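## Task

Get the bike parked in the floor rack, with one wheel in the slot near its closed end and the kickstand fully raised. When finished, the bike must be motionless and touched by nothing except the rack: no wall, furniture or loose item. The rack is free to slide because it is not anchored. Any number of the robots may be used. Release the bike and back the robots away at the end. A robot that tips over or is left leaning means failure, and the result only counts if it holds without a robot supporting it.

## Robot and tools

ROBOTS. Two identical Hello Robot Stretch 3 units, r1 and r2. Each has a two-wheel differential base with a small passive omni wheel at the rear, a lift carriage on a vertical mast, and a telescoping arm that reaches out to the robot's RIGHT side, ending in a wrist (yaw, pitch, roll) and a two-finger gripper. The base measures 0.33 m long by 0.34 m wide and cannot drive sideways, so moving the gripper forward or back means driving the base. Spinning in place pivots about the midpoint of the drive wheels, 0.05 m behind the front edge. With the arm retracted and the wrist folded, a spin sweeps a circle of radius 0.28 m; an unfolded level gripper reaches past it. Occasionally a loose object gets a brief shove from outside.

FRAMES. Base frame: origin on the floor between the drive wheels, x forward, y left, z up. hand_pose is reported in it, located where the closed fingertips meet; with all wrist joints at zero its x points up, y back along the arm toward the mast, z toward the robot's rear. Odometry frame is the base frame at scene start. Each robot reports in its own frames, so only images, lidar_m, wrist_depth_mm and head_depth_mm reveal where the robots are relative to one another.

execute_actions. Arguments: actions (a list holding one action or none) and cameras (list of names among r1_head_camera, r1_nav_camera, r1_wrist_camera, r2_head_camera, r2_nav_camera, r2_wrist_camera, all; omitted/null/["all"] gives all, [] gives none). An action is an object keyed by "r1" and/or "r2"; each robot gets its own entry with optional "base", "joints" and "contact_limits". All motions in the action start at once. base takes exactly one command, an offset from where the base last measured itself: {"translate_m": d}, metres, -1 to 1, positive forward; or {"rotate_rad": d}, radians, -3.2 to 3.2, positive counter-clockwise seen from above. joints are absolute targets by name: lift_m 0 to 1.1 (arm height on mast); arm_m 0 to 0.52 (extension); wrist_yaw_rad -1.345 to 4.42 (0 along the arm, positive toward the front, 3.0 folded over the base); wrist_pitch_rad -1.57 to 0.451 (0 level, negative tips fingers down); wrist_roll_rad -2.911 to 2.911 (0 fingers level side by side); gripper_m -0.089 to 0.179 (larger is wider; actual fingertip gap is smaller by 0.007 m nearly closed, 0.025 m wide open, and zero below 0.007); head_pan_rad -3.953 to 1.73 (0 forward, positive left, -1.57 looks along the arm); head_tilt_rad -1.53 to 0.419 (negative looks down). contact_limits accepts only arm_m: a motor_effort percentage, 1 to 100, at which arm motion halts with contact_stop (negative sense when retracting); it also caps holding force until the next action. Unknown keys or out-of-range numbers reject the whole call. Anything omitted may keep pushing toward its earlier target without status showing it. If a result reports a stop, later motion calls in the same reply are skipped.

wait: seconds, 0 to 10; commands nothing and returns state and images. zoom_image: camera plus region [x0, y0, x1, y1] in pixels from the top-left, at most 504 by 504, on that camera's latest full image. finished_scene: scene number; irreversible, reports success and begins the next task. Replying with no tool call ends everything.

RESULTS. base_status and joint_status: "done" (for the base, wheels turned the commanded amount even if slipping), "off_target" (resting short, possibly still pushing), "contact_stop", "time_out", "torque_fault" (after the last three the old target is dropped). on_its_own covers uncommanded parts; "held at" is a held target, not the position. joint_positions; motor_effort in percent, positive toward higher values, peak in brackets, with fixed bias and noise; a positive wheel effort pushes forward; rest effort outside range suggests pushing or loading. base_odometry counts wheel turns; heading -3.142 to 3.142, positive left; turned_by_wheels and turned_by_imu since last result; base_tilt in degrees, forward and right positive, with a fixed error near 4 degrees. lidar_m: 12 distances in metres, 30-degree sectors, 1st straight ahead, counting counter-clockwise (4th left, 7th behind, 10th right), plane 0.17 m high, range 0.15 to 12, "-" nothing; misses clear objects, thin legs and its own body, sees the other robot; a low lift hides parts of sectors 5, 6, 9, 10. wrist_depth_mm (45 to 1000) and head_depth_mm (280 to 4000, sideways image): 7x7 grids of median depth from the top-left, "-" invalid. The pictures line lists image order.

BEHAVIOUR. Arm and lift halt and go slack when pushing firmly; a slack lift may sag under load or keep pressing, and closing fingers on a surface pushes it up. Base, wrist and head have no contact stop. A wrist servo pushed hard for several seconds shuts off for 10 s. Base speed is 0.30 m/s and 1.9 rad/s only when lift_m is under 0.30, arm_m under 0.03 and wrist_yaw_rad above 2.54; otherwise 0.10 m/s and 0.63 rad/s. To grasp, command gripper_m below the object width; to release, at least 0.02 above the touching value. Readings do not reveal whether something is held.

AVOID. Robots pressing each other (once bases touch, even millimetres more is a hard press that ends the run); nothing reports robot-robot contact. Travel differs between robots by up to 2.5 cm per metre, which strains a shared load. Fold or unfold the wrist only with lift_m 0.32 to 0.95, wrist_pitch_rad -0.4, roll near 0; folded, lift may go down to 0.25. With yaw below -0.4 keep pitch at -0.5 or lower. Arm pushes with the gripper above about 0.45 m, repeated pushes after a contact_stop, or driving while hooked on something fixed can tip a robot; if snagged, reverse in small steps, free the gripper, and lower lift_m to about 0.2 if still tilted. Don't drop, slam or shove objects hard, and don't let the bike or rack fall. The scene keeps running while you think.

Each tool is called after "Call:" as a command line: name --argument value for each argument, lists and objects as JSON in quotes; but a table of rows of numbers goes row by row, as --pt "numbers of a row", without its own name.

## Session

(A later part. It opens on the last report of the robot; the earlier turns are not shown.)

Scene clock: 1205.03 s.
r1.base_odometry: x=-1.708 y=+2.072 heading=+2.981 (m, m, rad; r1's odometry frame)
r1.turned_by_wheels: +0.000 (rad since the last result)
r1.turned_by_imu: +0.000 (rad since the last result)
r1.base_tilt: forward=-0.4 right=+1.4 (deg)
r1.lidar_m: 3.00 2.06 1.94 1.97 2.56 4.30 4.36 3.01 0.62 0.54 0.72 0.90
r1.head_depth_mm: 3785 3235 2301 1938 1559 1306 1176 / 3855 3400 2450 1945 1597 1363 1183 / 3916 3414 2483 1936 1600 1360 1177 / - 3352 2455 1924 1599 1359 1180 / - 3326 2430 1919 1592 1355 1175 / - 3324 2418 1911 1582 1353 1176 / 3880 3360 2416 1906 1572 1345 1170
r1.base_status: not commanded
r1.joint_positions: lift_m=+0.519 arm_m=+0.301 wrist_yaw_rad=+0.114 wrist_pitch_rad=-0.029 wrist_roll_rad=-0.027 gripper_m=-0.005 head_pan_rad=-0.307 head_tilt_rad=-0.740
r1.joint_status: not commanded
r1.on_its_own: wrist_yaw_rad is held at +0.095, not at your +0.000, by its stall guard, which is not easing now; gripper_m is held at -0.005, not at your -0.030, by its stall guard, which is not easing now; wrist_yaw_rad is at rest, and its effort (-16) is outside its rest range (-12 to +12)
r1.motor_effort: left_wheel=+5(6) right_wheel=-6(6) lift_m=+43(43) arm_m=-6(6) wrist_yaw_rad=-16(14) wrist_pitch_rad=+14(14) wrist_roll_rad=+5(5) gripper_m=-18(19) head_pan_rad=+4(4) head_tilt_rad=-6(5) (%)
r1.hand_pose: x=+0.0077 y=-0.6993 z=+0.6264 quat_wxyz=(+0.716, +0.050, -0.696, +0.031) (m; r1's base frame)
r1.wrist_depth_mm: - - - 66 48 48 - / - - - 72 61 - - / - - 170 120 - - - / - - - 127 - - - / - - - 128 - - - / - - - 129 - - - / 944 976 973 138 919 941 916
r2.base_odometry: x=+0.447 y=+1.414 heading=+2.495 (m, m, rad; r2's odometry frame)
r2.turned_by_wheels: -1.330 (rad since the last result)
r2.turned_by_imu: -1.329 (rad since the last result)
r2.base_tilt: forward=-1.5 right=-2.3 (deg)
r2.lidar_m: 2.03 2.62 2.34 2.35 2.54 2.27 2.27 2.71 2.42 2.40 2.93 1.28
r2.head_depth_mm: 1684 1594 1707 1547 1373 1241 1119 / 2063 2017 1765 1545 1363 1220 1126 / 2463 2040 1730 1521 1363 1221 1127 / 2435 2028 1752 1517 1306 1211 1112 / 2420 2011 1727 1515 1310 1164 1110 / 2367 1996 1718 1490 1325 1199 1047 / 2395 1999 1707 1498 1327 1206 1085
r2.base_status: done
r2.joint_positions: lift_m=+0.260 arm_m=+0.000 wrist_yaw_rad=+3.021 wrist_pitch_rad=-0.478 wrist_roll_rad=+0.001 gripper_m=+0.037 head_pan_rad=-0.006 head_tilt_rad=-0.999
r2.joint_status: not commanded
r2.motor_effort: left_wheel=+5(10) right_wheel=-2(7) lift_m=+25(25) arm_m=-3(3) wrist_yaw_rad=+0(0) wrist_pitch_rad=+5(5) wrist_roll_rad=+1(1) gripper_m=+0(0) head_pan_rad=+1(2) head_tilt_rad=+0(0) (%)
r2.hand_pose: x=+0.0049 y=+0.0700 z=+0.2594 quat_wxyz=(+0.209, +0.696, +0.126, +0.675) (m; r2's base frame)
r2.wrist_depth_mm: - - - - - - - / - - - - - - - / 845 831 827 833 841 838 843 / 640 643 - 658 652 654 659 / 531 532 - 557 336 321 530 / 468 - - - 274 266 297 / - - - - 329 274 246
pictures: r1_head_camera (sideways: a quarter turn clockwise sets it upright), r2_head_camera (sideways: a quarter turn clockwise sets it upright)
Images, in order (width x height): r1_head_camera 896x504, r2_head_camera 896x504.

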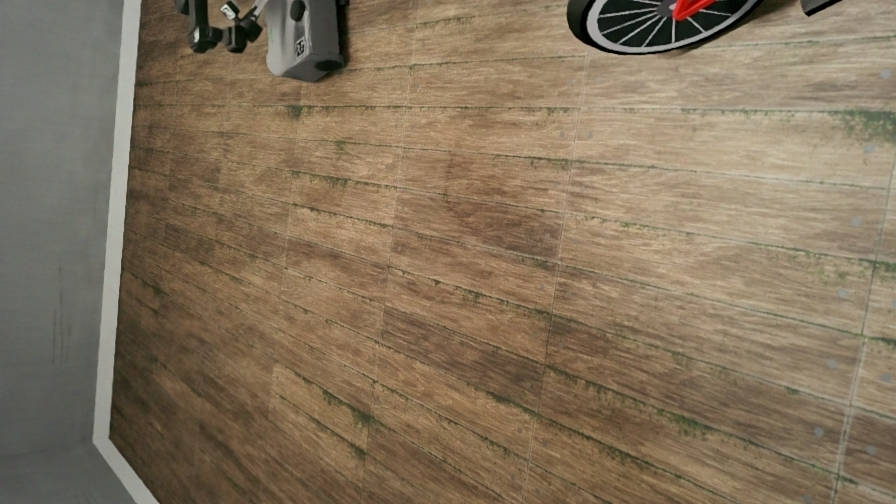

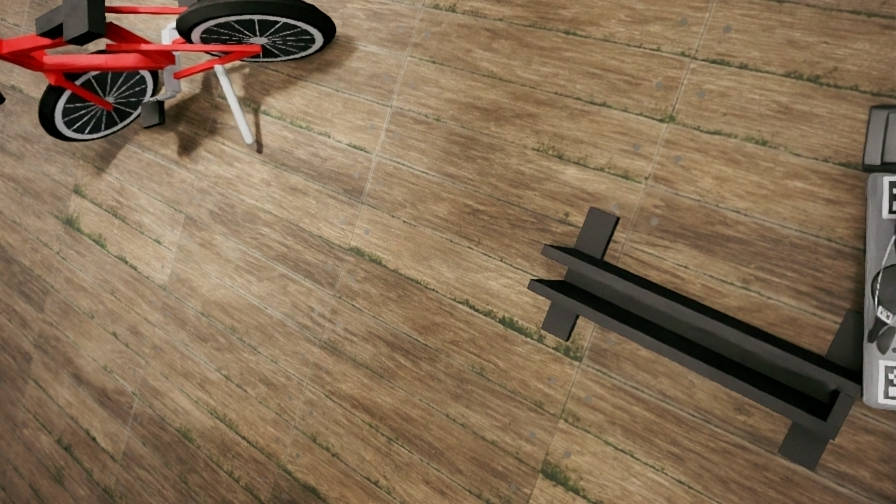

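Call:
execute_actions --actions '[{"r2": {"base": {"translate_m": -0.27}}}]' --cameras '[]'

Call:
execute_actions --actions '[{"r2": {"base": {"rotate_rad": 1.3}}}]' --cameras '[]'

Call:
execute_actions --actions '[{"r2": {"base": {"translate_m": 0.64}, "joints": {"head_pan_rad": -1.3}}}]' --cameras '["r2_head_camera"]'

Scene clock: 1237.40 s.
r1.base_odometry: x=-1.708 y=+2.072 heading=+2.981 (m, m, rad; r1's odometry frame)
r1.turned_by_wheels: +0.000 (rad since the last result)
r1.turned_by_imu: -0.001 (rad since the last result)
r1.base_tilt: forward=-0.4 right=+1.4 (deg)
r1.lidar_m: 2.99 2.06 1.93 1.97 2.56 4.31 4.39 3.00 0.62 0.54 0.72 0.90
r1.head_depth_mm: 3863 2566 2462 1942 1566 1308 1182 / 3835 3371 2462 1945 1605 1361 1182 / 3983 3355 2449 1934 1593 1354 1186 / 3971 3381 2453 1930 1594 1351 1177 / - 3313 2446 1929 1584 1350 1177 / - 3289 2450 1924 1565 1353 1173 / 3907 3318 2408 1914 1583 1348 1168
r1.base_status: not commanded
r1.joint_positions: lift_m=+0.519 arm_m=+0.301 wrist_yaw_rad=+0.114 wrist_pitch_rad=-0.029 wrist_roll_rad=-0.027 gripper_m=-0.005 head_pan_rad=-0.307 head_tilt_rad=-0.740
r1.joint_status: not commanded
r1.on_its_own: wrist_yaw_rad is held at +0.095, not at your +0.000, by its stall guard, which is not easing now; gripper_m is held at -0.005, not at your -0.030, by its stall guard, which is not easing now; wrist_yaw_rad is at rest, and its effort (-17) is outside its rest range (-12 to +12)
r1.motor_effort: left_wheel=+5(5) right_wheel=-6(6) lift_m=+42(43) arm_m=-6(6) wrist_yaw_rad=-17(15) wrist_pitch_rad=+14(14) wrist_roll_rad=+5(5) gripper_m=-19(18) head_pan_rad=+4(4) head_tilt_rad=-6(6) (%)
r1.hand_pose: x=+0.0077 y=-0.6993 z=+0.6264 quat_wxyz=(+0.716, +0.050, -0.696, +0.031) (m; r1's base frame)
r1.wrist_depth_mm: - - - 66 48 48 - / - - - 72 61 - - / - - 170 120 - - - / - - - 127 - - - / - - - 128 - - - / - - - 129 - - - / 968 989 938 138 917 954 929
r2.base_odometry: x=+0.663 y=+1.251 heading=+2.495 (m, m, rad; r2's odometry frame)
r2.turned_by_wheels: +0.000 (rad since the last result)
r2.turned_by_imu: -0.001 (rad since the last result)
r2.base_tilt: forward=-1.4 right=-2.2 (deg)
r2.lidar_m: 1.80 2.71 2.43 2.44 2.25 2.01 2.02 2.42 2.34 2.35 2.82 1.52
r2.head_depth_mm: 2307 1735 1777 1551 1375 1236 1124 / 2110 2030 1757 1542 1363 1230 1127 / 2485 2041 1737 1530 1362 1235 1117 / 2458 2026 1746 1475 1342 1214 1123 / 2440 2004 1725 1483 1285 1194 1112 / 2380 1989 1696 1506 1332 1192 1113 / 2384 1970 1704 1490 1334 1189 1085
r2.base_status: done
r2.joint_positions: lift_m=+0.260 arm_m=+0.000 wrist_yaw_rad=+3.021 wrist_pitch_rad=-0.478 wrist_roll_rad=+0.001 gripper_m=+0.037 head_pan_rad=-0.006 head_tilt_rad=-0.999
r2.joint_status: not commanded
r2.motor_effort: left_wheel=+2(5) right_wheel=-3(9) lift_m=+25(25) arm_m=-3(3) wrist_yaw_rad=+0(0) wrist_pitch_rad=+5(5) wrist_roll_rad=+1(1) gripper_m=+1(0) head_pan_rad=+2(1) head_tilt_rad=+0(0) (%)
r2.hand_pose: x=+0.0049 y=+0.0700 z=+0.2594 quat_wxyz=(+0.209, +0.696, +0.126, +0.675) (m; r2's base frame)
r2.wrist_depth_mm: - - - - - - - / - - - - - - - / 832 840 830 829 831 833 845 / 636 655 - 652 650 656 650 / 534 535 - 557 546 538 489 / 462 - - - 464 452 384 / - - - - 381 393 376
pictures: none
No camera images: the call's "cameras" was empty. Leave "cameras" out to get every camera's image.

Scene clock: 1239.60 s.
r1.base_odometry: x=-1.708 y=+2.072 heading=+2.981 (m, m, rad; r1's odometry frame)
r1.turned_by_wheels: +0.000 (rad since the last result)
r1.turned_by_imu: +0.000 (rad since the last result)
r1.base_tilt: forward=-0.4 right=+1.5 (deg)
r1.lidar_m: 2.98 2.06 1.94 1.97 2.56 4.30 4.38 3.01 0.62 0.54 0.72 0.90
r1.head_depth_mm: 3742 2570 2409 1949 1561 1304 1187 / 3879 3254 2427 1946 1596 1361 1182 / 3930 3390 2466 1930 1594 1355 1180 / - 3385 2441 1932 1591 1355 1176 / - 3352 2440 1919 1573 1352 1177 / - 3288 2435 1914 1587 1343 1174 / 3943 3323 2441 1915 1570 1344 1170
r1.base_status: not commanded
r1.joint_positions: lift_m=+0.519 arm_m=+0.301 wrist_yaw_rad=+0.114 wrist_pitch_rad=-0.029 wrist_roll_rad=-0.027 gripper_m=-0.005 head_pan_rad=-0.307 head_tilt_rad=-0.740
r1.joint_status: not commanded
r1.on_its_own: wrist_yaw_rad is held at +0.095, not at your +0.000, by its stall guard, which is not easing now; gripper_m is held at -0.005, not at your -0.030, by its stall guard, which is not easing now; wrist_yaw_rad is at rest, and its effort (-16) is outside its rest range (-12 to +12)
r1.motor_effort: left_wheel=+5(6) right_wheel=-6(6) lift_m=+43(43) arm_m=-6(6) wrist_yaw_rad=-16(15) wrist_pitch_rad=+13(13) wrist_roll_rad=+5(5) gripper_m=-18(18) head_pan_rad=+4(4) head_tilt_rad=-6(7) (%)
r1.hand_pose: x=+0.0077 y=-0.6993 z=+0.6264 quat_wxyz=(+0.716, +0.050, -0.696, +0.031) (m; r1's base frame)
r1.wrist_depth_mm: - - - 66 48 48 - / - - - 72 61 - - / - - 169 119 - - - / - - - 126 - - - / - - - 127 - - - / - - - 129 - - - / 980 993 970 138 900 960 948
r2.base_odometry: x=+0.663 y=+1.251 heading=-2.488 (m, m, rad; r2's odometry frame)
r2.turned_by_wheels: +1.300 (rad since the last result)
r2.turned_by_imu: +1.301 (rad since the last result)
r2.base_tilt: forward=-1.4 right=-2.2 (deg)
r2.lidar_m: 2.43 2.56 2.06 2.01 2.12 2.39 2.33 2.44 3.49 1.52 3.30 2.49
r2.head_depth_mm: 2284 2088 1758 1550 1379 1189 1122 / 2276 2057 1758 1535 1375 1190 1110 / 2244 2039 1758 1523 1362 1222 1126 / 2263 2019 1730 1526 1356 1212 1121 / 2313 2013 1721 1513 1342 1210 1113 / 2248 2013 1711 1503 1338 1201 1108 / 2272 1969 1703 1509 1329 1197 1087
r2.base_status: done
r2.joint_positions: lift_m=+0.260 arm_m=+0.000 wrist_yaw_rad=+3.021 wrist_pitch_rad=-0.478 wrist_roll_rad=+0.001 gripper_m=+0.037 head_pan_rad=-0.006 head_tilt_rad=-0.999
r2.joint_status: not commanded
r2.motor_effort: left_wheel=-2(6) right_wheel=+2(9) lift_m=+25(25) arm_m=-3(3) wrist_yaw_rad=+0(0) wrist_pitch_rad=+5(5) wrist_roll_rad=+1(1) gripper_m=-1(1) head_pan_rad=+2(2) head_tilt_rad=+0(0) (%)
r2.hand_pose: x=+0.0049 y=+0.0700 z=+0.2594 quat_wxyz=(+0.209, +0.696, +0.126, +0.675) (m; r2's base frame)
r2.wrist_depth_mm: - - - - - - - / - - - - - - - / 820 830 836 838 829 850 828 / 648 644 - 635 648 652 653 / 529 534 - 552 550 537 541 / 463 - - - 470 451 457 / - - - - 383 393 395
pictures: none
No camera images: the call's "cameras" was empty. Leave "cameras" out to get every camera's image.

Scene clock: 1243.43 s.
r1.base_odometry: x=-1.708 y=+2.072 heading=+2.981 (m, m, rad; r1's odometry frame)
r1.turned_by_wheels: +0.000 (rad since the last result)
r1.turned_by_imu: +0.000 (rad since the last result)
r1.base_tilt: forward=-0.4 right=+1.4 (deg)
r1.lidar_m: 2.98 2.06 1.94 1.97 2.56 4.29 4.35 3.00 0.62 0.54 0.72 0.90
r1.head_depth_mm: 3858 3439 2476 1946 1562 1300 1184 / 3895 3374 2452 1928 1599 1357 1180 / 3910 3407 2447 1934 1597 1357 1180 / - 3367 2468 1930 1594 1351 1180 / - 3371 2458 1923 1591 1345 1174 / - 3314 2426 1920 1577 1348 1169 / 3860 3265 2403 1906 1582 1340 1175
r1.base_status: not commanded
r1.joint_positions: lift_m=+0.519 arm_m=+0.301 wrist_yaw_rad=+0.114 wrist_pitch_rad=-0.029 wrist_roll_rad=-0.027 gripper_m=-0.005 head_pan_rad=-0.307 head_tilt_rad=-0.740
r1.joint_status: not commanded
r1.on_its_own: wrist_yaw_rad is held at +0.095, not at your +0.000, by its stall guard, which is not easing now; gripper_m is held at -0.005, not at your -0.030, by its stall guard, which is not easing now; wrist_yaw_rad is at rest, and its effort (-16) is outside its rest range (-12 to +12)
r1.motor_effort: left_wheel=+5(5) right_wheel=-6(6) lift_m=+42(43) arm_m=-6(6) wrist_yaw_rad=-16(15) wrist_pitch_rad=+14(14) wrist_roll_rad=+5(5) gripper_m=-18(21) head_pan_rad=+4(4) head_tilt_rad=-6(6) (%)
r1.hand_pose: x=+0.0077 y=-0.6993 z=+0.6264 quat_wxyz=(+0.716, +0.050, -0.696, +0.031) (m; r1's base frame)
r1.wrist_depth_mm: - - - 66 48 48 - / - - - 72 61 - - / - - 170 120 - - - / - - - 127 - - - / - - - 127 - - - / - - - 129 - - - / 956 972 984 139 902 938 926
r2.base_odometry: x=+0.155 y=+0.862 heading=-2.488 (m, m, rad; r2's odometry frame)
r2.turned_by_wheels: +0.000 (rad since the last result)
r2.turned_by_imu: -0.002 (rad since the last result)
r2.base_tilt: forward=-1.4 right=-2.3 (deg)
r2.lidar_m: 1.79 1.89 2.02 1.97 2.08 2.96 2.97 3.11 1.71 2.32 2.43 1.83
r2.head_depth_mm: 2528 2075 1753 1558 1375 1191 1106 / 2506 2080 1762 1532 1372 1232 1127 / 2474 2044 1744 1518 1354 1220 - / 2392 2041 1744 1522 1353 1235 - / 2413 2000 1729 1501 1347 1212 1113 / 2395 2013 1698 1493 1335 1196 1098 / 2408 1977 1713 1496 1316 1199 1093
r2.base_status: done
r2.joint_positions: lift_m=+0.260 arm_m=+0.000 wrist_yaw_rad=+3.021 wrist_pitch_rad=-0.478 wrist_roll_rad=+0.001 gripper_m=+0.037 head_pan_rad=-1.294 head_tilt_rad=-0.999
r2.joint_status: all done
r2.motor_effort: left_wheel=-1(5) right_wheel=+2(9) lift_m=+25(25) arm_m=-3(3) wrist_yaw_rad=+0(0) wrist_pitch_rad=+5(5) wrist_roll_rad=+1(1) gripper_m=+0(0) head_pan_rad=-2(26) head_tilt_rad=+0(1) (%)
r2.hand_pose: x=+0.0049 y=+0.0700 z=+0.2594 quat_wxyz=(+0.209, +0.696, +0.126, +0.675) (m; r2's base frame)
r2.wrist_depth_mm: - - - - - - - / - - - - - - - / 842 836 829 834 825 830 840 / 646 648 - 649 646 655 653 / 531 531 - 548 538 533 541 / 461 - - - 467 452 453 / - - - - 385 394 396
pictures: r2_head_camera (sideways: a quarter turn clockwise sets it upright)
Images, in order (width x height): r2_head_camera 896x504.

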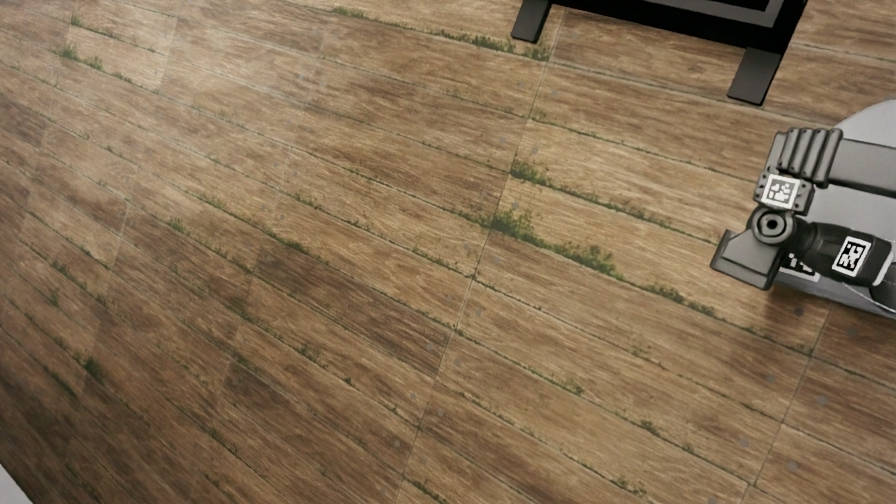

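Call:
execute_actions --actions '[{"r2": {"base": {"rotate_rad": -1.3}, "joints": {"head_pan_rad": 0.0}}}]' --cameras '[]'

Call:
execute_actions --actions '[{"r2": {"base": {"translate_m": 0.43}}}]' --cameras '[]'

Call:
execute_actions --actions '[{"r2": {"base": {"rotate_rad": -1.57}, "joints": {"head_tilt_rad": -0.85}}}]' --cameras '["r2_head_camera"]'

Scene clock: 1252.70 s.
r1.base_odometry: x=-1.708 y=+2.072 heading=+2.981 (m, m, rad; r1's odometry frame)
r1.turned_by_wheels: +0.000 (rad since the last result)
r1.turned_by_imu: +0.000 (rad since the last result)
r1.base_tilt: forward=-0.3 right=+1.5 (deg)
r1.lidar_m: 2.99 2.05 1.94 1.98 2.56 4.30 4.38 3.00 0.62 0.54 0.72 0.90
r1.head_depth_mm: 3835 3414 2479 1961 1560 1303 1185 / 3890 3404 2472 1932 1600 1362 1183 / 3929 3372 2441 1943 1596 1355 1179 / - 3339 2454 1932 1587 1360 1174 / - 3340 2440 1937 1589 1347 1178 / - 3300 2421 1914 1578 1349 1171 / 3936 3308 2443 1906 1581 1346 1167
r1.base_status: not commanded
r1.joint_positions: lift_m=+0.519 arm_m=+0.301 wrist_yaw_rad=+0.114 wrist_pitch_rad=-0.029 wrist_roll_rad=-0.027 gripper_m=-0.005 head_pan_rad=-0.307 head_tilt_rad=-0.740
r1.joint_status: not commanded
r1.on_its_own: wrist_yaw_rad is held at +0.095, not at your +0.000, by its stall guard, which is not easing now; gripper_m is held at -0.005, not at your -0.030, by its stall guard, which is not easing now; wrist_yaw_rad is at rest, and its effort (-15) is outside its rest range (-12 to +12)
r1.motor_effort: left_wheel=+6(5) right_wheel=-6(6) lift_m=+42(43) arm_m=-6(6) wrist_yaw_rad=-15(15) wrist_pitch_rad=+14(14) wrist_roll_rad=+5(5) gripper_m=-18(18) head_pan_rad=+4(4) head_tilt_rad=-6(5) (%)
r1.hand_pose: x=+0.0077 y=-0.6993 z=+0.6264 quat_wxyz=(+0.716, +0.050, -0.696, +0.031) (m; r1's base frame)
r1.wrist_depth_mm: - - - 66 48 49 - / - - - 72 61 - - / - - 170 120 - - - / - - - 126 - - - / - - - 127 - - - / - - - 129 - - - / 977 985 938 138 924 930 930
r2.base_odometry: x=+0.155 y=+0.862 heading=+2.495 (m, m, rad; r2's odometry frame)
r2.turned_by_wheels: -1.300 (rad since the last result)
r2.turned_by_imu: -1.302 (rad since the last result)
r2.base_tilt: forward=-1.5 right=-2.3 (deg)
r2.lidar_m: 3.22 2.00 1.79 1.80 2.16 1.98 1.99 2.38 2.97 2.98 3.58 1.72
r2.head_depth_mm: 2505 2075 1771 1540 1360 1186 1105 / 2450 2069 1759 1533 1366 1228 1122 / 2466 2044 1748 1513 1365 1218 1125 / 2406 2025 1742 1513 1357 1217 1118 / 2424 2002 1717 1513 1341 1204 1120 / 2399 1988 1715 1492 1332 1200 1106 / 2386 1994 1709 1495 1340 1196 1087
r2.base_status: done
r2.joint_positions: lift_m=+0.260 arm_m=+0.000 wrist_yaw_rad=+3.021 wrist_pitch_rad=-0.478 wrist_roll_rad=+0.001 gripper_m=+0.037 head_pan_rad=-0.007 head_tilt_rad=-0.999
r2.joint_status: all done
r2.motor_effort: left_wheel=+2(8) right_wheel=-2(6) lift_m=+25(25) arm_m=-3(3) wrist_yaw_rad=+0(0) wrist_pitch_rad=+5(5) wrist_roll_rad=+1(1) gripper_m=+0(0) head_pan_rad=+2(27) head_tilt_rad=-1(1) (%)
r2.hand_pose: x=+0.0049 y=+0.0700 z=+0.2594 quat_wxyz=(+0.209, +0.696, +0.126, +0.675) (m; r2's base frame)
r2.wrist_depth_mm: - - - - - - - / - - - - - - - / 816 824 834 857 842 841 848 / 643 641 - 661 653 654 649 / 529 533 - 551 551 531 540 / 464 - - - 468 457 454 / - - - - 382 393 394
pictures: none
No camera images: the call's "cameras" was empty. Leave "cameras" out to get every camera's image.

Scene clock: 1255.93 s.
r1.base_odometry: x=-1.708 y=+2.072 heading=+2.981 (m, m, rad; r1's odometry frame)
r1.turned_by_wheels: +0.000 (rad since the last result)
r1.turned_by_imu: +0.000 (rad since the last result)
r1.base_tilt: forward=-0.4 right=+1.5 (deg)
r1.lidar_m: 2.98 2.06 1.93 1.98 2.55 4.31 4.39 3.01 0.62 0.54 0.72 0.90
r1.head_depth_mm: 3778 3423 2488 1948 1558 1302 1185 / 3902 3412 2493 1930 1601 1366 1178 / 3952 3378 2467 1933 1591 1358 1181 / - 3351 2446 1930 1589 1355 1177 / - 3343 2455 1927 1579 1352 1174 / - 3317 2425 1913 1589 1348 1172 / 3890 3334 2413 1908 1583 1342 1170
r1.base_status: not commanded
r1.joint_positions: lift_m=+0.519 arm_m=+0.301 wrist_yaw_rad=+0.114 wrist_pitch_rad=-0.029 wrist_roll_rad=-0.027 gripper_m=-0.005 head_pan_rad=-0.307 head_tilt_rad=-0.740
r1.joint_status: not commanded
r1.on_its_own: wrist_yaw_rad is held at +0.095, not at your +0.000, by its stall guard, which is not easing now; gripper_m is held at -0.005, not at your -0.030, by its stall guard, which is not easing now; wrist_yaw_rad is at rest, and its effort (-16) is outside its rest range (-12 to +12)
r1.motor_effort: left_wheel=+6(5) right_wheel=-6(6) lift_m=+42(43) arm_m=-6(6) wrist_yaw_rad=-16(17) wrist_pitch_rad=+14(14) wrist_roll_rad=+5(5) gripper_m=-19(18) head_pan_rad=+4(4) head_tilt_rad=-6(6) (%)
r1.hand_pose: x=+0.0077 y=-0.6993 z=+0.6264 quat_wxyz=(+0.716, +0.050, -0.696, +0.031) (m; r1's base frame)
r1.wrist_depth_mm: - - - 66 48 48 - / - - - 72 61 - - / - - 169 120 - - - / - - - 126 - - - / - - - 127 - - - / - - - 129 - - - / 959 977 951 138 912 925 943
r2.base_odometry: x=-0.189 y=+1.121 heading=+2.495 (m, m, rad; r2's odometry frame)
r2.turned_by_wheels: +0.000 (rad since the last result)
r2.turned_by_imu: -0.001 (rad since the last result)
r2.base_tilt: forward=-1.4 right=-2.3 (deg)
r2.lidar_m: 2.97 1.84 1.65 1.66 1.99 2.38 2.39 2.88 3.09 3.10 1.44 1.57
r2.head_depth_mm: 2547 2085 1770 1539 1375 1233 1118 / 2513 2054 1767 1534 1384 1230 1125 / 2460 2039 1750 1516 1349 1230 1122 / 2431 2020 1747 1521 1353 1208 1117 / 2410 2040 1733 1510 1348 1211 1116 / 2429 1975 1726 1502 1334 1201 1102 / 2332 1974 1706 1491 1339 1204 1093
r2.base_status: done
r2.joint_positions: lift_m=+0.260 arm_m=+0.000 wrist_yaw_rad=+3.021 wrist_pitch_rad=-0.478 wrist_roll_rad=+0.001 gripper_m=+0.037 head_pan_rad=-0.007 head_tilt_rad=-0.999
r2.joint_status: not commanded
r2.motor_effort: left_wheel=+2(7) right_wheel=-3(7) lift_m=+25(25) arm_m=-4(3) wrist_yaw_rad=+0(0) wrist_pitch_rad=+5(5) wrist_roll_rad=+1(1) gripper_m=+0(0) head_pan_rad=+2(2) head_tilt_rad=-1(0) (%)
r2.hand_pose: x=+0.0049 y=+0.0700 z=+0.2594 quat_wxyz=(+0.209, +0.696, +0.126, +0.675) (m; r2's base frame)
r2.wrist_depth_mm: - - - - - - - / - - - - - - - / 826 825 838 853 833 840 841 / 644 645 - 651 655 645 639 / 531 528 - 561 542 539 537 / 463 - - - 470 454 453 / - - - - 382 391 389
pictures: none
No camera images: the call's "cameras" was empty. Leave "cameras" out to get every camera's image.

Scene clock: 1258.10 s.
r1.base_odometry: x=-1.708 y=+2.072 heading=+2.981 (m, m, rad; r1's odometry frame)
r1.turned_by_wheels: +0.000 (rad since the last result)
r1.turned_by_imu: +0.000 (rad since the last result)
r1.base_tilt: forward=-0.4 right=+1.5 (deg)
r1.lidar_m: 2.99 2.06 1.93 1.97 2.56 4.30 4.38 3.00 0.62 0.54 0.72 0.90
r1.head_depth_mm: 3783 3397 2490 1947 1553 1301 1187 / 3895 3434 2476 1949 1602 1357 1180 / 3917 3427 2453 1949 1601 1356 1182 / - 3378 2439 1924 1595 1354 1175 / - 3373 2428 1918 1592 1350 1172 / - 3319 2440 1912 1579 1347 1169 / 3933 3331 2428 1914 1585 1343 1169
r1.base_status: not commanded
r1.joint_positions: lift_m=+0.519 arm_m=+0.301 wrist_yaw_rad=+0.114 wrist_pitch_rad=-0.029 wrist_roll_rad=-0.027 gripper_m=-0.005 head_pan_rad=-0.307 head_tilt_rad=-0.740
r1.joint_status: not commanded
r1.on_its_own: wrist_yaw_rad is held at +0.095, not at your +0.000, by its stall guard, which is not easing now; gripper_m is held at -0.005, not at your -0.030, by its stall guard, which is not easing now; wrist_yaw_rad is at rest, and its effort (-15) is outside its rest range (-12 to +12)
r1.motor_effort: left_wheel=+6(5) right_wheel=-6(6) lift_m=+42(42) arm_m=-6(6) wrist_yaw_rad=-15(16) wrist_pitch_rad=+14(14) wrist_roll_rad=+5(5) gripper_m=-19(19) head_pan_rad=+4(4) head_tilt_rad=-6(7) (%)
r1.hand_pose: x=+0.0077 y=-0.6993 z=+0.6264 quat_wxyz=(+0.716, +0.050, -0.696, +0.031) (m; r1's base frame)
r1.wrist_depth_mm: - - - 66 48 48 - / - - - 72 61 - - / - - 170 120 - - - / - - - 126 - - - / - - - 127 - - - / - - - 130 - - - / 967 990 993 138 898 937 944
r2.base_odometry: x=-0.188 y=+1.121 heading=+0.925 (m, m, rad; r2's odometry frame)
r2.turned_by_wheels: -1.570 (rad since the last result)
r2.turned_by_imu: -1.570 (rad since the last result)
r2.base_tilt: forward=-1.4 right=-2.3 (deg)
r2.lidar_m: 3.09 1.44 1.57 2.95 1.84 1.65 1.66 2.00 2.38 2.40 2.89 3.09
r2.head_depth_mm: 2700 2652 2113 1733 1487 1298 1138 / 2735 2665 2096 1728 1477 1290 1138 / 2843 2574 2048 1731 1482 1191 1137 / 2934 2579 2050 1711 1461 1203 1129 / 3039 2576 2030 1701 1467 1232 1119 / 3128 2529 2022 1664 1435 1243 1118 / 3188 2496 2015 1675 1426 1252 1110
r2.base_status: done
r2.joint_positions: lift_m=+0.260 arm_m=+0.000 wrist_yaw_rad=+3.021 wrist_pitch_rad=-0.478 wrist_roll_rad=+0.001 gripper_m=+0.037 head_pan_rad=-0.007 head_tilt_rad=-0.852
r2.joint_status: all done
r2.motor_effort: left_wheel=+2(8) right_wheel=-2(6) lift_m=+25(25) arm_m=-4(4) wrist_yaw_rad=+0(0) wrist_pitch_rad=+5(5) wrist_roll_rad=+1(1) gripper_m=+0(1) head_pan_rad=+2(3) head_tilt_rad=+1(12) (%)
r2.hand_pose: x=+0.0049 y=+0.0700 z=+0.2594 quat_wxyz=(+0.209, +0.696, +0.126, +0.675) (m; r2's base frame)
r2.wrist_depth_mm: - - - - - - - / - - - - - - - / 826 827 810 835 831 849 830 / 644 650 - 649 652 654 645 / 532 525 - 555 541 537 534 / 466 - - - 462 453 452 / - - - - 381 391 395
pictures: r2_head_camera (sideways: a quarter turn clockwise sets it upright)
Images, in order (width x height): r2_head_camera 896x504.

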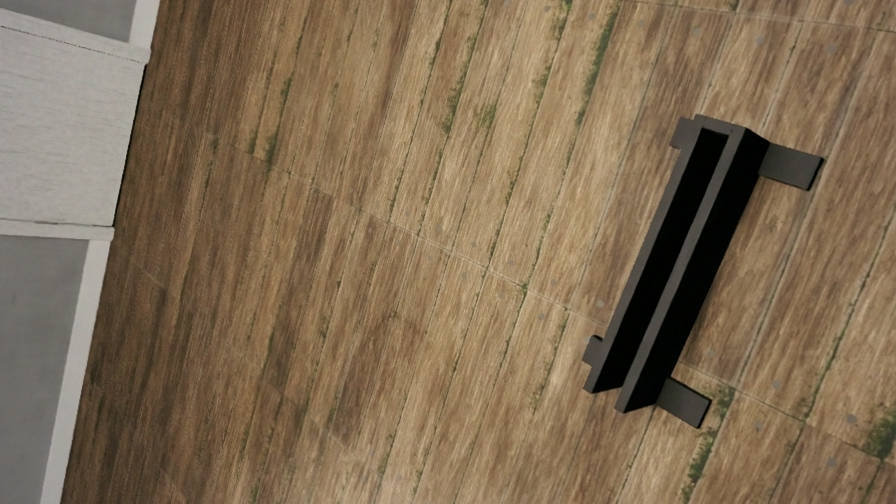

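Call:
execute_actions --actions '[{"r2": {"base": {"rotate_rad": 0.15}, "joints": {"head_tilt_rad": -1.15}}}]' --cameras '[]'

Call:
execute_actions --actions '[{"r2": {"base": {"translate_m": 0.22}}}]' --cameras '["r2_head_camera"]'

Scene clock: 1277.23 s.
r1.base_odometry: x=-1.708 y=+2.072 heading=+2.981 (m, m, rad; r1's odometry frame)
r1.turned_by_wheels: +0.000 (rad since the last result)
r1.turned_by_imu: +0.000 (rad since the last result)
r1.base_tilt: forward=-0.4 right=+1.5 (deg)
r1.lidar_m: 2.98 2.06 1.94 1.98 2.56 4.29 4.37 3.00 0.62 0.54 0.72 0.90
r1.head_depth_mm: 3879 3420 2490 1944 1564 1308 1182 / 3865 3409 2449 1935 1592 1363 1182 / 3922 3373 2455 1935 1587 1360 1183 / 3992 3349 2455 1931 1590 1351 1181 / - 3335 2446 1925 1585 1356 1175 / - 3290 2423 1928 1577 1343 1172 / 3939 3299 2407 1912 1576 1351 1170
r1.base_status: not commanded
r1.joint_positions: lift_m=+0.519 arm_m=+0.301 wrist_yaw_rad=+0.114 wrist_pitch_rad=-0.029 wrist_roll_rad=-0.027 gripper_m=-0.005 head_pan_rad=-0.307 head_tilt_rad=-0.740
r1.joint_status: not commanded
r1.on_its_own: wrist_yaw_rad is held at +0.095, not at your +0.000, by its stall guard, which is not easing now; gripper_m is held at -0.005, not at your -0.030, by its stall guard, which is not easing now; wrist_yaw_rad is at rest, and its effort (-16) is outside its rest range (-12 to +12)
r1.motor_effort: left_wheel=+5(6) right_wheel=-6(6) lift_m=+42(43) arm_m=-6(6) wrist_yaw_rad=-16(16) wrist_pitch_rad=+14(14) wrist_roll_rad=+5(5) gripper_m=-18(19) head_pan_rad=+4(4) head_tilt_rad=-6(6) (%)
r1.hand_pose: x=+0.0077 y=-0.6993 z=+0.6264 quat_wxyz=(+0.716, +0.050, -0.696, +0.031) (m; r1's base frame)
r1.wrist_depth_mm: - - - 66 48 48 - / - - - 72 61 - - / - - 170 120 - - - / - - - 126 - - - / - - - 127 - - - / - - - 129 - - - / 981 988 948 138 913 926 946
r2.base_odometry: x=-0.188 y=+1.121 heading=+1.075 (m, m, rad; r2's odometry frame)
r2.turned_by_wheels: +0.150 (rad since the last result)
r2.turned_by_imu: +0.149 (rad since the last result)
r2.base_tilt: forward=-1.4 right=-2.4 (deg)
r2.lidar_m: 3.17 1.44 1.97 2.44 1.73 1.65 1.70 2.26 2.38 2.44 3.27 3.08
r2.head_depth_mm: 1983 1740 1566 1426 1306 1201 1117 / 1966 1726 1560 1422 1263 1194 1108 / 1944 1735 1545 1412 1271 1202 - / 1932 1715 1529 1304 1294 1200 - / 1911 1721 1537 1339 1277 1188 - / 1891 1676 1523 1384 1272 1190 - / 1890 1694 1515 1387 1272 1173 1104
r2.base_status: done
r2.joint_positions: lift_m=+0.260 arm_m=+0.000 wrist_yaw_rad=+3.021 wrist_pitch_rad=-0.478 wrist_roll_rad=+0.001 gripper_m=+0.037 head_pan_rad=-0.006 head_tilt_rad=-1.136
r2.joint_status: all done
r2.motor_effort: left_wheel=-1(6) right_wheel=+2(9) lift_m=+25(25) arm_m=-4(4) wrist_yaw_rad=+0(0) wrist_pitch_rad=+5(5) wrist_roll_rad=+1(1) gripper_m=+0(1) head_pan_rad=+3(2) head_tilt_rad=-4(22) (%)
r2.hand_pose: x=+0.0049 y=+0.0700 z=+0.2594 quat_wxyz=(+0.209, +0.696, +0.126, +0.675) (m; r2's base frame)
r2.wrist_depth_mm: - - - - - - - / - - - - - - - / 818 824 831 836 845 841 828 / 643 649 - 659 659 656 658 / 529 529 - 553 547 535 537 / 465 - - - 461 453 456 / - - - - 380 390 395
pictures: none
No camera images: the call's "cameras" was empty. Leave "cameras" out to get every camera's image.

Scene clock: 1279.57 s.
r1.base_odometry: x=-1.708 y=+2.072 heading=+2.981 (m, m, rad; r1's odometry frame)
r1.turned_by_wheels: +0.000 (rad since the last result)
r1.turned_by_imu: +0.000 (rad since the last result)
r1.base_tilt: forward=-0.4 right=+1.5 (deg)
r1.lidar_m: 2.98 2.06 1.94 1.98 2.56 4.30 4.37 3.00 0.62 0.54 0.72 0.90
r1.head_depth_mm: 3843 3418 2474 1952 1561 1298 1186 / 3876 3381 2480 1944 1600 1358 1182 / 3933 3416 2456 1933 1599 1361 1183 / - 3378 2456 1931 1584 1356 1181 / - 3333 2465 1918 1585 1350 1174 / - 3305 2422 1912 1584 1347 1173 / 3915 3300 2418 1913 1575 1352 1170
r1.base_status: not commanded
r1.joint_positions: lift_m=+0.519 arm_m=+0.301 wrist_yaw_rad=+0.114 wrist_pitch_rad=-0.029 wrist_roll_rad=-0.027 gripper_m=-0.005 head_pan_rad=-0.307 head_tilt_rad=-0.740
r1.joint_status: not commanded
r1.on_its_own: wrist_yaw_rad is held at +0.095, not at your +0.000, by its stall guard, which is not easing now; gripper_m is held at -0.005, not at your -0.030, by its stall guard, which is not easing now; wrist_yaw_rad is at rest, and its effort (-16) is outside its rest range (-12 to +12)
r1.motor_effort: left_wheel=+5(6) right_wheel=-6(6) lift_m=+43(42) arm_m=-6(6) wrist_yaw_rad=-16(13) wrist_pitch_rad=+14(14) wrist_roll_rad=+5(5) gripper_m=-19(19) head_pan_rad=+4(4) head_tilt_rad=-6(7) (%)
r1.hand_pose: x=+0.0077 y=-0.6993 z=+0.6264 quat_wxyz=(+0.716, +0.050, -0.696, +0.031) (m; r1's base frame)
r1.wrist_depth_mm: - - - 66 48 48 - / - - - 72 61 - - / - - 170 120 - - - / - - - 126 - - - / - - - 127 - - - / - - - 129 - - - / 973 977 972 138 906 942 950
r2.base_odometry: x=-0.084 y=+1.315 heading=+1.075 (m, m, rad; r2's odometry frame)
r2.turned_by_wheels: +0.000 (rad since the last result)
r2.turned_by_imu: -0.001 (rad since the last result)
r2.base_tilt: forward=-1.5 right=-2.3 (deg)
r2.lidar_m: 2.98 1.24 1.80 2.72 1.93 1.84 1.90 2.52 2.48 2.56 3.07 2.89
r2.head_depth_mm: 1958 1760 1557 1431 1312 1202 1116 / 1947 1728 1546 1416 1300 1177 1121 / 1932 1730 1551 1420 1298 1202 - / 1914 1720 1539 1399 1238 1199 - / 1919 1683 1534 1397 1249 1191 - / 1886 1687 1521 1390 1273 1182 - / 1868 1681 1523 1391 1269 1170 1101
r2.base_status: done
r2.joint_positions: lift_m=+0.260 arm_m=+0.000 wrist_yaw_rad=+3.021 wrist_pitch_rad=-0.478 wrist_roll_rad=+0.001 gripper_m=+0.037 head_pan_rad=-0.006 head_tilt_rad=-1.137
r2.joint_status: not commanded
r2.motor_effort: left_wheel=-2(5) right_wheel=+3(7) lift_m=+25(25) arm_m=-4(4) wrist_yaw_rad=+0(0) wrist_pitch_rad=+5(5) wrist_roll_rad=+1(1) gripper_m=+0(0) head_pan_rad=+2(1) head_tilt_rad=-5(5) (%)
r2.hand_pose: x=+0.0049 y=+0.0700 z=+0.2594 quat_wxyz=(+0.209, +0.696, +0.126, +0.675) (m; r2's base frame)
r2.wrist_depth_mm: - - - - - - - / - - - - - - - / 825 824 842 831 830 830 844 / 650 649 - 650 642 655 657 / 529 528 - 559 551 536 532 / 465 - - - 465 450 451 / - - - - 382 393 385
pictures: r2_head_camera (sideways: a quarter turn clockwise sets it upright)
Images, in order (width x height): r2_head_camera 896x504.

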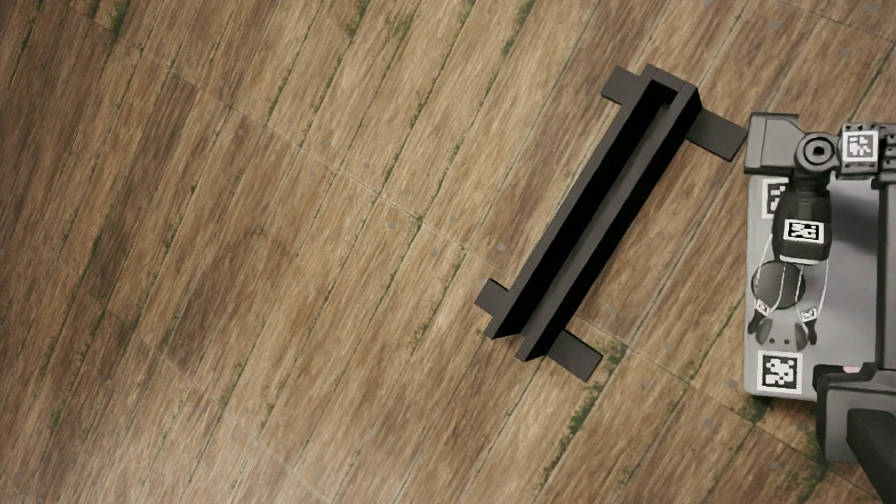

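Call:
execute_actions --actions '[{"r2": {"base": {"rotate_rad": -0.3}}}]' --cameras '[]'

Call:
execute_actions --actions '[{"r2": {"base": {"translate_m": 0.3}}}]' --cameras '["r2_head_camera"]'

Scene clock: 1299.93 s.
r1.base_odometry: x=-1.708 y=+2.072 heading=+2.981 (m, m, rad; r1's odometry frame)
r1.turned_by_wheels: +0.000 (rad since the last result)
r1.turned_by_imu: +0.000 (rad since the last result)
r1.base_tilt: forward=-0.4 right=+1.4 (deg)
r1.lidar_m: 2.98 2.06 1.94 1.97 2.56 4.31 4.35 3.00 0.62 0.54 0.72 0.90
r1.head_depth_mm: 3867 3432 2480 1944 1563 1306 1187 / 3904 3412 2451 1959 1604 1362 1178 / 3978 3388 2438 1941 1598 1354 1180 / 3990 3366 2465 1937 1584 1358 1170 / - 3356 2442 1921 1594 1350 1173 / - 3319 2423 1909 1586 1352 1173 / 3928 3248 2413 1900 1568 1346 1173
r1.base_status: not commanded
r1.joint_positions: lift_m=+0.519 arm_m=+0.301 wrist_yaw_rad=+0.114 wrist_pitch_rad=-0.029 wrist_roll_rad=-0.027 gripper_m=-0.005 head_pan_rad=-0.307 head_tilt_rad=-0.740
r1.joint_status: not commanded
r1.on_its_own: wrist_yaw_rad is held at +0.095, not at your +0.000, by its stall guard, which is not easing now; gripper_m is held at -0.005, not at your -0.030, by its stall guard, which is not easing now; wrist_yaw_rad is at rest, and its effort (-16) is outside its rest range (-12 to +12)
r1.motor_effort: left_wheel=+5(6) right_wheel=-6(6) lift_m=+43(42) arm_m=-6(6) wrist_yaw_rad=-16(16) wrist_pitch_rad=+14(14) wrist_roll_rad=+5(5) gripper_m=-17(19) head_pan_rad=+4(4) head_tilt_rad=-6(6) (%)
r1.hand_pose: x=+0.0077 y=-0.6993 z=+0.6264 quat_wxyz=(+0.716, +0.050, -0.696, +0.031) (m; r1's base frame)
r1.wrist_depth_mm: - - - 66 48 48 - / - - - 72 61 - - / - - 170 120 - - - / - - - 127 - - - / - - - 127 - - - / - - - 129 - - - / 983 970 966 138 905 953 913
r2.base_odometry: x=-0.084 y=+1.315 heading=+0.775 (m, m, rad; r2's odometry frame)
r2.turned_by_wheels: -0.300 (rad since the last result)
r2.turned_by_imu: -0.301 (rad since the last result)
r2.base_tilt: forward=-1.4 right=-2.2 (deg)
r2.lidar_m: 2.88 3.26 1.24 1.95 2.24 1.85 1.85 2.05 2.49 2.48 2.76 2.94
r2.head_depth_mm: 1950 1737 1576 1421 1300 1203 1114 / 1971 1742 1559 1410 1308 1200 1116 / 1950 1708 1552 1418 1267 1197 - / 1931 1720 1545 1390 1242 1190 - / 1903 1696 1539 1394 1231 1182 - / 1883 1696 1522 1391 1239 1179 - / 1886 1676 1524 1383 1267 1180 1104
r2.base_status: done
r2.joint_positions: lift_m=+0.260 arm_m=+0.000 wrist_yaw_rad=+3.021 wrist_pitch_rad=-0.478 wrist_roll_rad=+0.001 gripper_m=+0.037 head_pan_rad=-0.006 head_tilt_rad=-1.137
r2.joint_status: not commanded
r2.motor_effort: left_wheel=+2(6) right_wheel=-2(9) lift_m=+25(25) arm_m=-4(4) wrist_yaw_rad=+0(0) wrist_pitch_rad=+5(5) wrist_roll_rad=+1(1) gripper_m=-1(0) head_pan_rad=+2(1) head_tilt_rad=-4(5) (%)
r2.hand_pose: x=+0.0049 y=+0.0700 z=+0.2594 quat_wxyz=(+0.209, +0.696, +0.126, +0.675) (m; r2's base frame)
r2.wrist_depth_mm: - - - - - - 990 / - - - - - - - / 829 820 827 819 837 828 843 / 645 651 - 654 651 658 654 / 530 533 - 550 545 532 371 / 466 - - - 468 441 366 / - - - - 381 395 358
pictures: none
No camera images: the call's "cameras" was empty. Leave "cameras" out to get every camera's image.

Scene clock: 1302.60 s.
r1.base_odometry: x=-1.708 y=+2.072 heading=+2.981 (m, m, rad; r1's odometry frame)
r1.turned_by_wheels: +0.000 (rad since the last result)
r1.turned_by_imu: +0.000 (rad since the last result)
r1.base_tilt: forward=-0.4 right=+1.4 (deg)
r1.lidar_m: 2.99 2.06 1.93 1.97 2.56 4.30 4.38 3.00 0.62 0.54 0.72 0.90
r1.head_depth_mm: 3830 3402 2484 1954 1561 1300 1182 / 3885 3356 2457 1936 1602 1363 1185 / 3932 3420 2452 1931 1592 1356 1179 / 3943 3322 2457 1918 1589 1357 1179 / - 3308 2428 1915 1593 1346 1179 / - 3281 2423 1913 1581 1347 1174 / 3909 3333 2418 1892 1578 1345 1167
r1.base_status: not commanded
r1.joint_positions: lift_m=+0.519 arm_m=+0.301 wrist_yaw_rad=+0.114 wrist_pitch_rad=-0.029 wrist_roll_rad=-0.027 gripper_m=-0.005 head_pan_rad=-0.307 head_tilt_rad=-0.740
r1.joint_status: not commanded
r1.on_its_own: wrist_yaw_rad is held at +0.095, not at your +0.000, by its stall guard, which is not easing now; gripper_m is held at -0.005, not at your -0.030, by its stall guard, which is not easing now; wrist_yaw_rad is at rest, and its effort (-16) is outside its rest range (-12 to +12)
r1.motor_effort: left_wheel=+5(5) right_wheel=-6(6) lift_m=+42(42) arm_m=-6(6) wrist_yaw_rad=-16(15) wrist_pitch_rad=+13(13) wrist_roll_rad=+5(5) gripper_m=-19(19) head_pan_rad=+4(4) head_tilt_rad=-7(5) (%)
r1.hand_pose: x=+0.0077 y=-0.6993 z=+0.6264 quat_wxyz=(+0.716, +0.050, -0.696, +0.031) (m; r1's base frame)
r1.wrist_depth_mm: - - - 66 48 48 - / - - - 72 61 - - / - - 170 120 - - - / - - - 126 - - - / - - - 127 - - - / - - - 129 - - - / 966 - 965 138 906 936 946
r2.base_odometry: x=+0.130 y=+1.525 heading=+0.775 (m, m, rad; r2's odometry frame)
r2.turned_by_wheels: +0.000 (rad since the last result)
r2.turned_by_imu: -0.001 (rad since the last result)
r2.base_tilt: forward=-1.4 right=-2.2 (deg)
r2.lidar_m: 2.60 2.93 1.06 1.71 2.60 2.15 2.14 2.37 2.55 2.55 2.83 2.64
r2.head_depth_mm: 1952 1740 1569 1439 1312 1209 1121 / 1974 1727 1562 1417 1300 1190 1111 / 1932 1740 1548 1407 1277 1177 - / 1908 1700 1538 1405 1294 1178 - / 1882 1688 1537 1399 1283 1174 - / 1897 1680 1528 1389 1286 1160 - / 1876 1678 1519 1380 1275 1166 1101
r2.base_status: done
r2.joint_positions: lift_m=+0.260 arm_m=+0.000 wrist_yaw_rad=+3.021 wrist_pitch_rad=-0.478 wrist_roll_rad=+0.001 gripper_m=+0.037 head_pan_rad=-0.006 head_tilt_rad=-1.137
r2.joint_status: not commanded
r2.motor_effort: left_wheel=+1(8) right_wheel=+0(5) lift_m=+25(25) arm_m=-4(4) wrist_yaw_rad=+0(1) wrist_pitch_rad=+5(5) wrist_roll_rad=+1(1) gripper_m=+0(0) head_pan_rad=+1(1) head_tilt_rad=-4(5) (%)
r2.hand_pose: x=+0.0049 y=+0.0700 z=+0.2594 quat_wxyz=(+0.209, +0.696, +0.126, +0.675) (m; r2's base frame)
r2.wrist_depth_mm: - - - - - - - / - - - - - - - / 831 815 829 835 830 837 845 / 639 647 - 652 650 656 648 / 533 531 - 555 340 528 529 / 463 - - - 327 425 455 / - - - - 244 245 396
pictures: r2_head_camera (sideways: a quarter turn clockwise sets it upright)
Images, in order (width x height): r2_head_camera 896x504.

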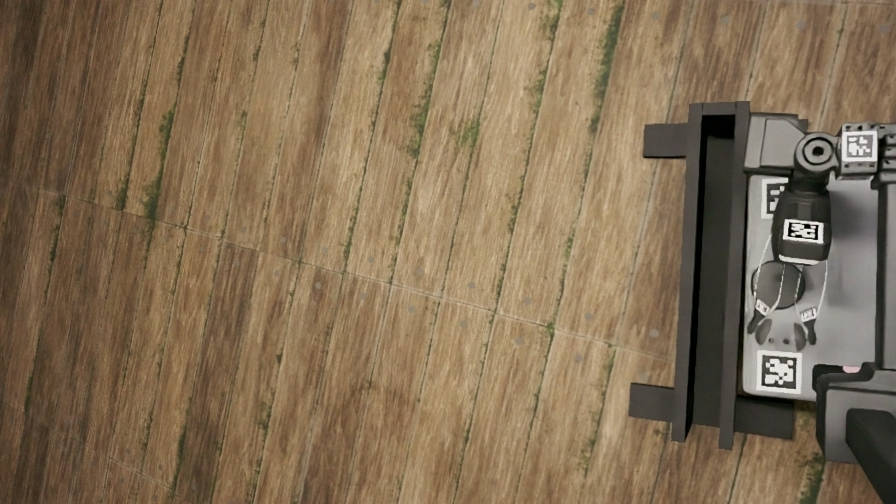

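Call:
execute_actions --actions '[{"r2": {"base": {"rotate_rad": 0.15}}}]' --cameras '[]'

Call:
execute_actions --actions '[{"r2": {"base": {"translate_m": 0.45}, "joints": {"head_pan_rad": 0.9, "head_tilt_rad": -0.95}}}]' --cameras '["r2_head_camera", "r1_head_camera"]'

Scene clock: 1316.23 s.
r1.base_odometry: x=-1.708 y=+2.072 heading=+2.981 (m, m, rad; r1's odometry frame)
r1.turned_by_wheels: +0.000 (rad since the last result)
r1.turned_by_imu: +0.000 (rad since the last result)
r1.base_tilt: forward=-0.4 right=+1.5 (deg)
r1.lidar_m: 2.98 2.06 1.93 1.97 2.56 4.30 4.36 3.00 0.62 0.54 0.72 0.90
r1.head_depth_mm: 3816 3424 2463 1941 1561 1306 1187 / 3922 3397 2464 1942 1596 1361 1177 / 3948 3373 2457 1937 1592 1355 1181 / - 3350 2449 1937 1583 1357 1179 / - 3348 2435 1926 1586 1353 1173 / - 3355 2398 1920 1582 1343 1178 / 3934 3275 2406 1917 1576 1344 1166
r1.base_status: not commanded
r1.joint_positions: lift_m=+0.519 arm_m=+0.301 wrist_yaw_rad=+0.114 wrist_pitch_rad=-0.029 wrist_roll_rad=-0.027 gripper_m=-0.005 head_pan_rad=-0.307 head_tilt_rad=-0.740
r1.joint_status: not commanded
r1.on_its_own: wrist_yaw_rad is held at +0.095, not at your +0.000, by its stall guard, which is not easing now; gripper_m is held at -0.005, not at your -0.030, by its stall guard, which is not easing now; wrist_yaw_rad is at rest, and its effort (-14) is outside its rest range (-12 to +12)
r1.motor_effort: left_wheel=+6(6) right_wheel=-6(6) lift_m=+42(42) arm_m=-6(6) wrist_yaw_rad=-14(16) wrist_pitch_rad=+14(14) wrist_roll_rad=+5(5) gripper_m=-18(19) head_pan_rad=+4(4) head_tilt_rad=-6(7) (%)
r1.hand_pose: x=+0.0077 y=-0.6993 z=+0.6264 quat_wxyz=(+0.716, +0.050, -0.696, +0.031) (m; r1's base frame)
r1.wrist_depth_mm: - - - 66 48 49 - / - - - 72 61 - - / - - 170 120 - - - / - - - 126 - - - / - - - 127 - - - / - - - 129 - - - / 974 1000 977 138 901 937 959
r2.base_odometry: x=+0.130 y=+1.525 heading=+0.925 (m, m, rad; r2's odometry frame)
r2.turned_by_wheels: +0.150 (rad since the last result)
r2.turned_by_imu: +0.149 (rad since the last result)
r2.base_tilt: forward=-1.4 right=-2.2 (deg)
r2.lidar_m: 2.62 3.17 1.06 1.87 2.38 2.14 2.15 2.59 2.54 2.56 2.92 2.60
r2.head_depth_mm: 1958 1737 1572 1429 1316 1201 1116 / 1967 1728 1556 1414 1296 1198 1112 / 1920 1729 1549 1405 1291 1185 - / 1917 1698 1537 1396 1282 1166 - / 1927 1711 1542 1392 1281 1169 - / 1908 1678 1519 1382 1281 1148 - / 1879 1664 1513 1371 1270 1169 1105
r2.base_status: done
r2.joint_positions: lift_m=+0.260 arm_m=+0.000 wrist_yaw_rad=+3.021 wrist_pitch_rad=-0.478 wrist_roll_rad=+0.001 gripper_m=+0.037 head_pan_rad=-0.006 head_tilt_rad=-1.137
r2.joint_status: not commanded
r2.motor_effort: left_wheel=-1(7) right_wheel=+6(13) lift_m=+25(25) arm_m=-4(4) wrist_yaw_rad=+0(0) wrist_pitch_rad=+5(5) wrist_roll_rad=+1(1) gripper_m=-1(1) head_pan_rad=+2(1) head_tilt_rad=-5(5) (%)
r2.hand_pose: x=+0.0049 y=+0.0700 z=+0.2594 quat_wxyz=(+0.209, +0.696, +0.126, +0.675) (m; r2's base frame)
r2.wrist_depth_mm: - - - - - - - / - - - - - - - / 818 828 824 828 824 835 831 / 647 653 - 655 652 655 647 / 530 533 - 553 403 373 533 / 465 - - - 276 307 458 / - - - - 270 260 395
pictures: none
No camera images: the call's "cameras" was empty. Leave "cameras" out to get every camera's image.

Scene clock: 1319.40 s.
r1.base_odometry: x=-1.708 y=+2.072 heading=+2.981 (m, m, rad; r1's odometry frame)
r1.turned_by_wheels: +0.000 (rad since the last result)
r1.turned_by_imu: +0.000 (rad since the last result)
r1.base_tilt: forward=-0.3 right=+1.5 (deg)
r1.lidar_m: 2.99 2.06 1.94 1.98 2.56 4.30 4.35 2.98 0.62 0.54 0.72 0.90
r1.head_depth_mm: 3773 3391 1949 1892 1569 1302 1183 / 3855 3414 2156 1891 1607 1356 1180 / 3907 3337 2441 1928 1595 1356 1177 / 3959 3331 2442 1939 1590 1356 1177 / - 3343 2425 1917 1583 1355 1169 / - 3284 2426 1908 1573 1349 1179 / 3898 3302 2413 1925 1583 1346 1168
r1.base_status: not commanded
r1.joint_positions: lift_m=+0.519 arm_m=+0.301 wrist_yaw_rad=+0.114 wrist_pitch_rad=-0.029 wrist_roll_rad=-0.027 gripper_m=-0.005 head_pan_rad=-0.307 head_tilt_rad=-0.740
r1.joint_status: not commanded
r1.on_its_own: wrist_yaw_rad is held at +0.095, not at your +0.000, by its stall guard, which is not easing now; gripper_m is held at -0.005, not at your -0.030, by its stall guard, which is not easing now; wrist_yaw_rad is at rest, and its effort (-15) is outside its rest range (-12 to +12)
r1.motor_effort: left_wheel=+5(6) right_wheel=-6(6) lift_m=+42(42) arm_m=-6(6) wrist_yaw_rad=-15(15) wrist_pitch_rad=+13(13) wrist_roll_rad=+5(5) gripper_m=-18(18) head_pan_rad=+4(4) head_tilt_rad=-6(5) (%)
r1.hand_pose: x=+0.0077 y=-0.6993 z=+0.6264 quat_wxyz=(+0.716, +0.050, -0.696, +0.031) (m; r1's base frame)
r1.wrist_depth_mm: - - - 66 48 48 - / - - - 72 61 - - / - - 170 120 - - - / - - - 126 - - - / - - - 128 - - - / - - - 129 - - - / 971 989 981 138 942 936 928
r2.base_odometry: x=+0.401 y=+1.884 heading=+0.925 (m, m, rad; r2's odometry frame)
r2.turned_by_wheels: +0.000 (rad since the last result)
r2.turned_by_imu: -0.001 (rad since the last result)
r2.base_tilt: forward=-1.4 right=-2.3 (deg)
r2.lidar_m: 2.19 2.66 0.84 0.86 2.85 2.57 2.57 2.99 2.69 2.70 2.46 2.18
r2.head_depth_mm: 2782 2249 1859 1601 1409 1248 1127 / 2769 2203 1844 1595 1392 1242 1119 / 2697 2182 1830 1587 1381 1237 1118 / 2736 2158 1840 1566 1383 1230 1086 / 2669 2032 1819 1556 1375 1227 1099 / 2560 1927 1782 1546 1371 1220 1115 / 2598 2060 1759 1470 1363 1208 1120
r2.base_status: done
r2.joint_positions: lift_m=+0.260 arm_m=+0.000 wrist_yaw_rad=+3.021 wrist_pitch_rad=-0.478 wrist_roll_rad=+0.001 gripper_m=+0.037 head_pan_rad=+0.893 head_tilt_rad=-0.951
r2.joint_status: all done
r2.motor_effort: left_wheel=-1(6) right_wheel=+4(14) lift_m=+25(25) arm_m=-4(4) wrist_yaw_rad=+0(1) wrist_pitch_rad=+5(5) wrist_roll_rad=+1(1) gripper_m=-1(1) head_pan_rad=+3(27) head_tilt_rad=+0(12) (%)
r2.hand_pose: x=+0.0049 y=+0.0700 z=+0.2594 quat_wxyz=(+0.209, +0.696, +0.126, +0.675) (m; r2's base frame)
r2.wrist_depth_mm: - - - - - - - / - - - - - - - / 823 825 824 831 829 847 845 / 648 645 - 649 656 654 657 / 534 535 - 561 353 533 535 / 461 - - - 311 441 458 / - - - - 228 252 392
pictures: r1_head_camera (sideways: a quarter turn clockwise sets it upright), r2_head_camera (sideways: a quarter turn clockwise sets it upright)
Images, in order (width x height): r1_head_camera 896x504, r2_head_camera 896x504.

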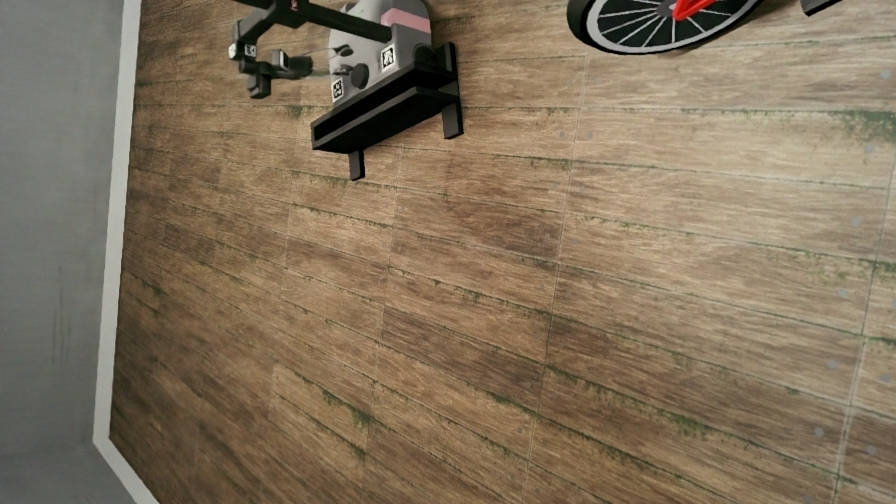

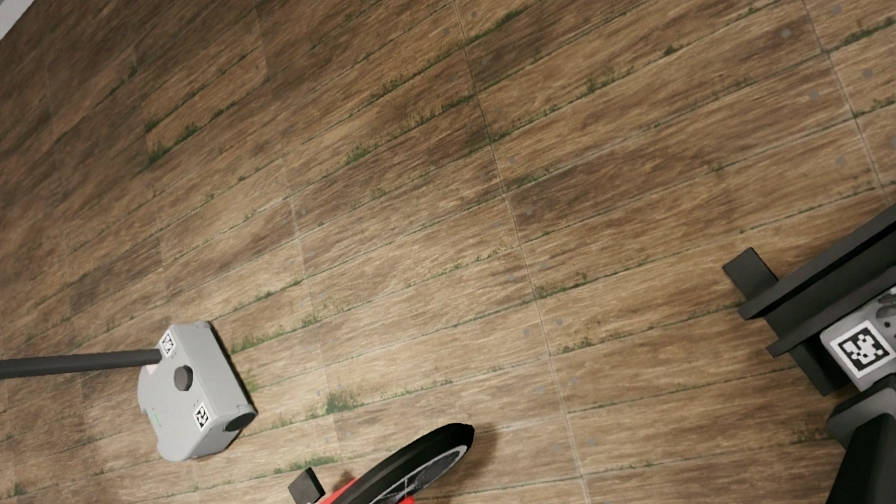

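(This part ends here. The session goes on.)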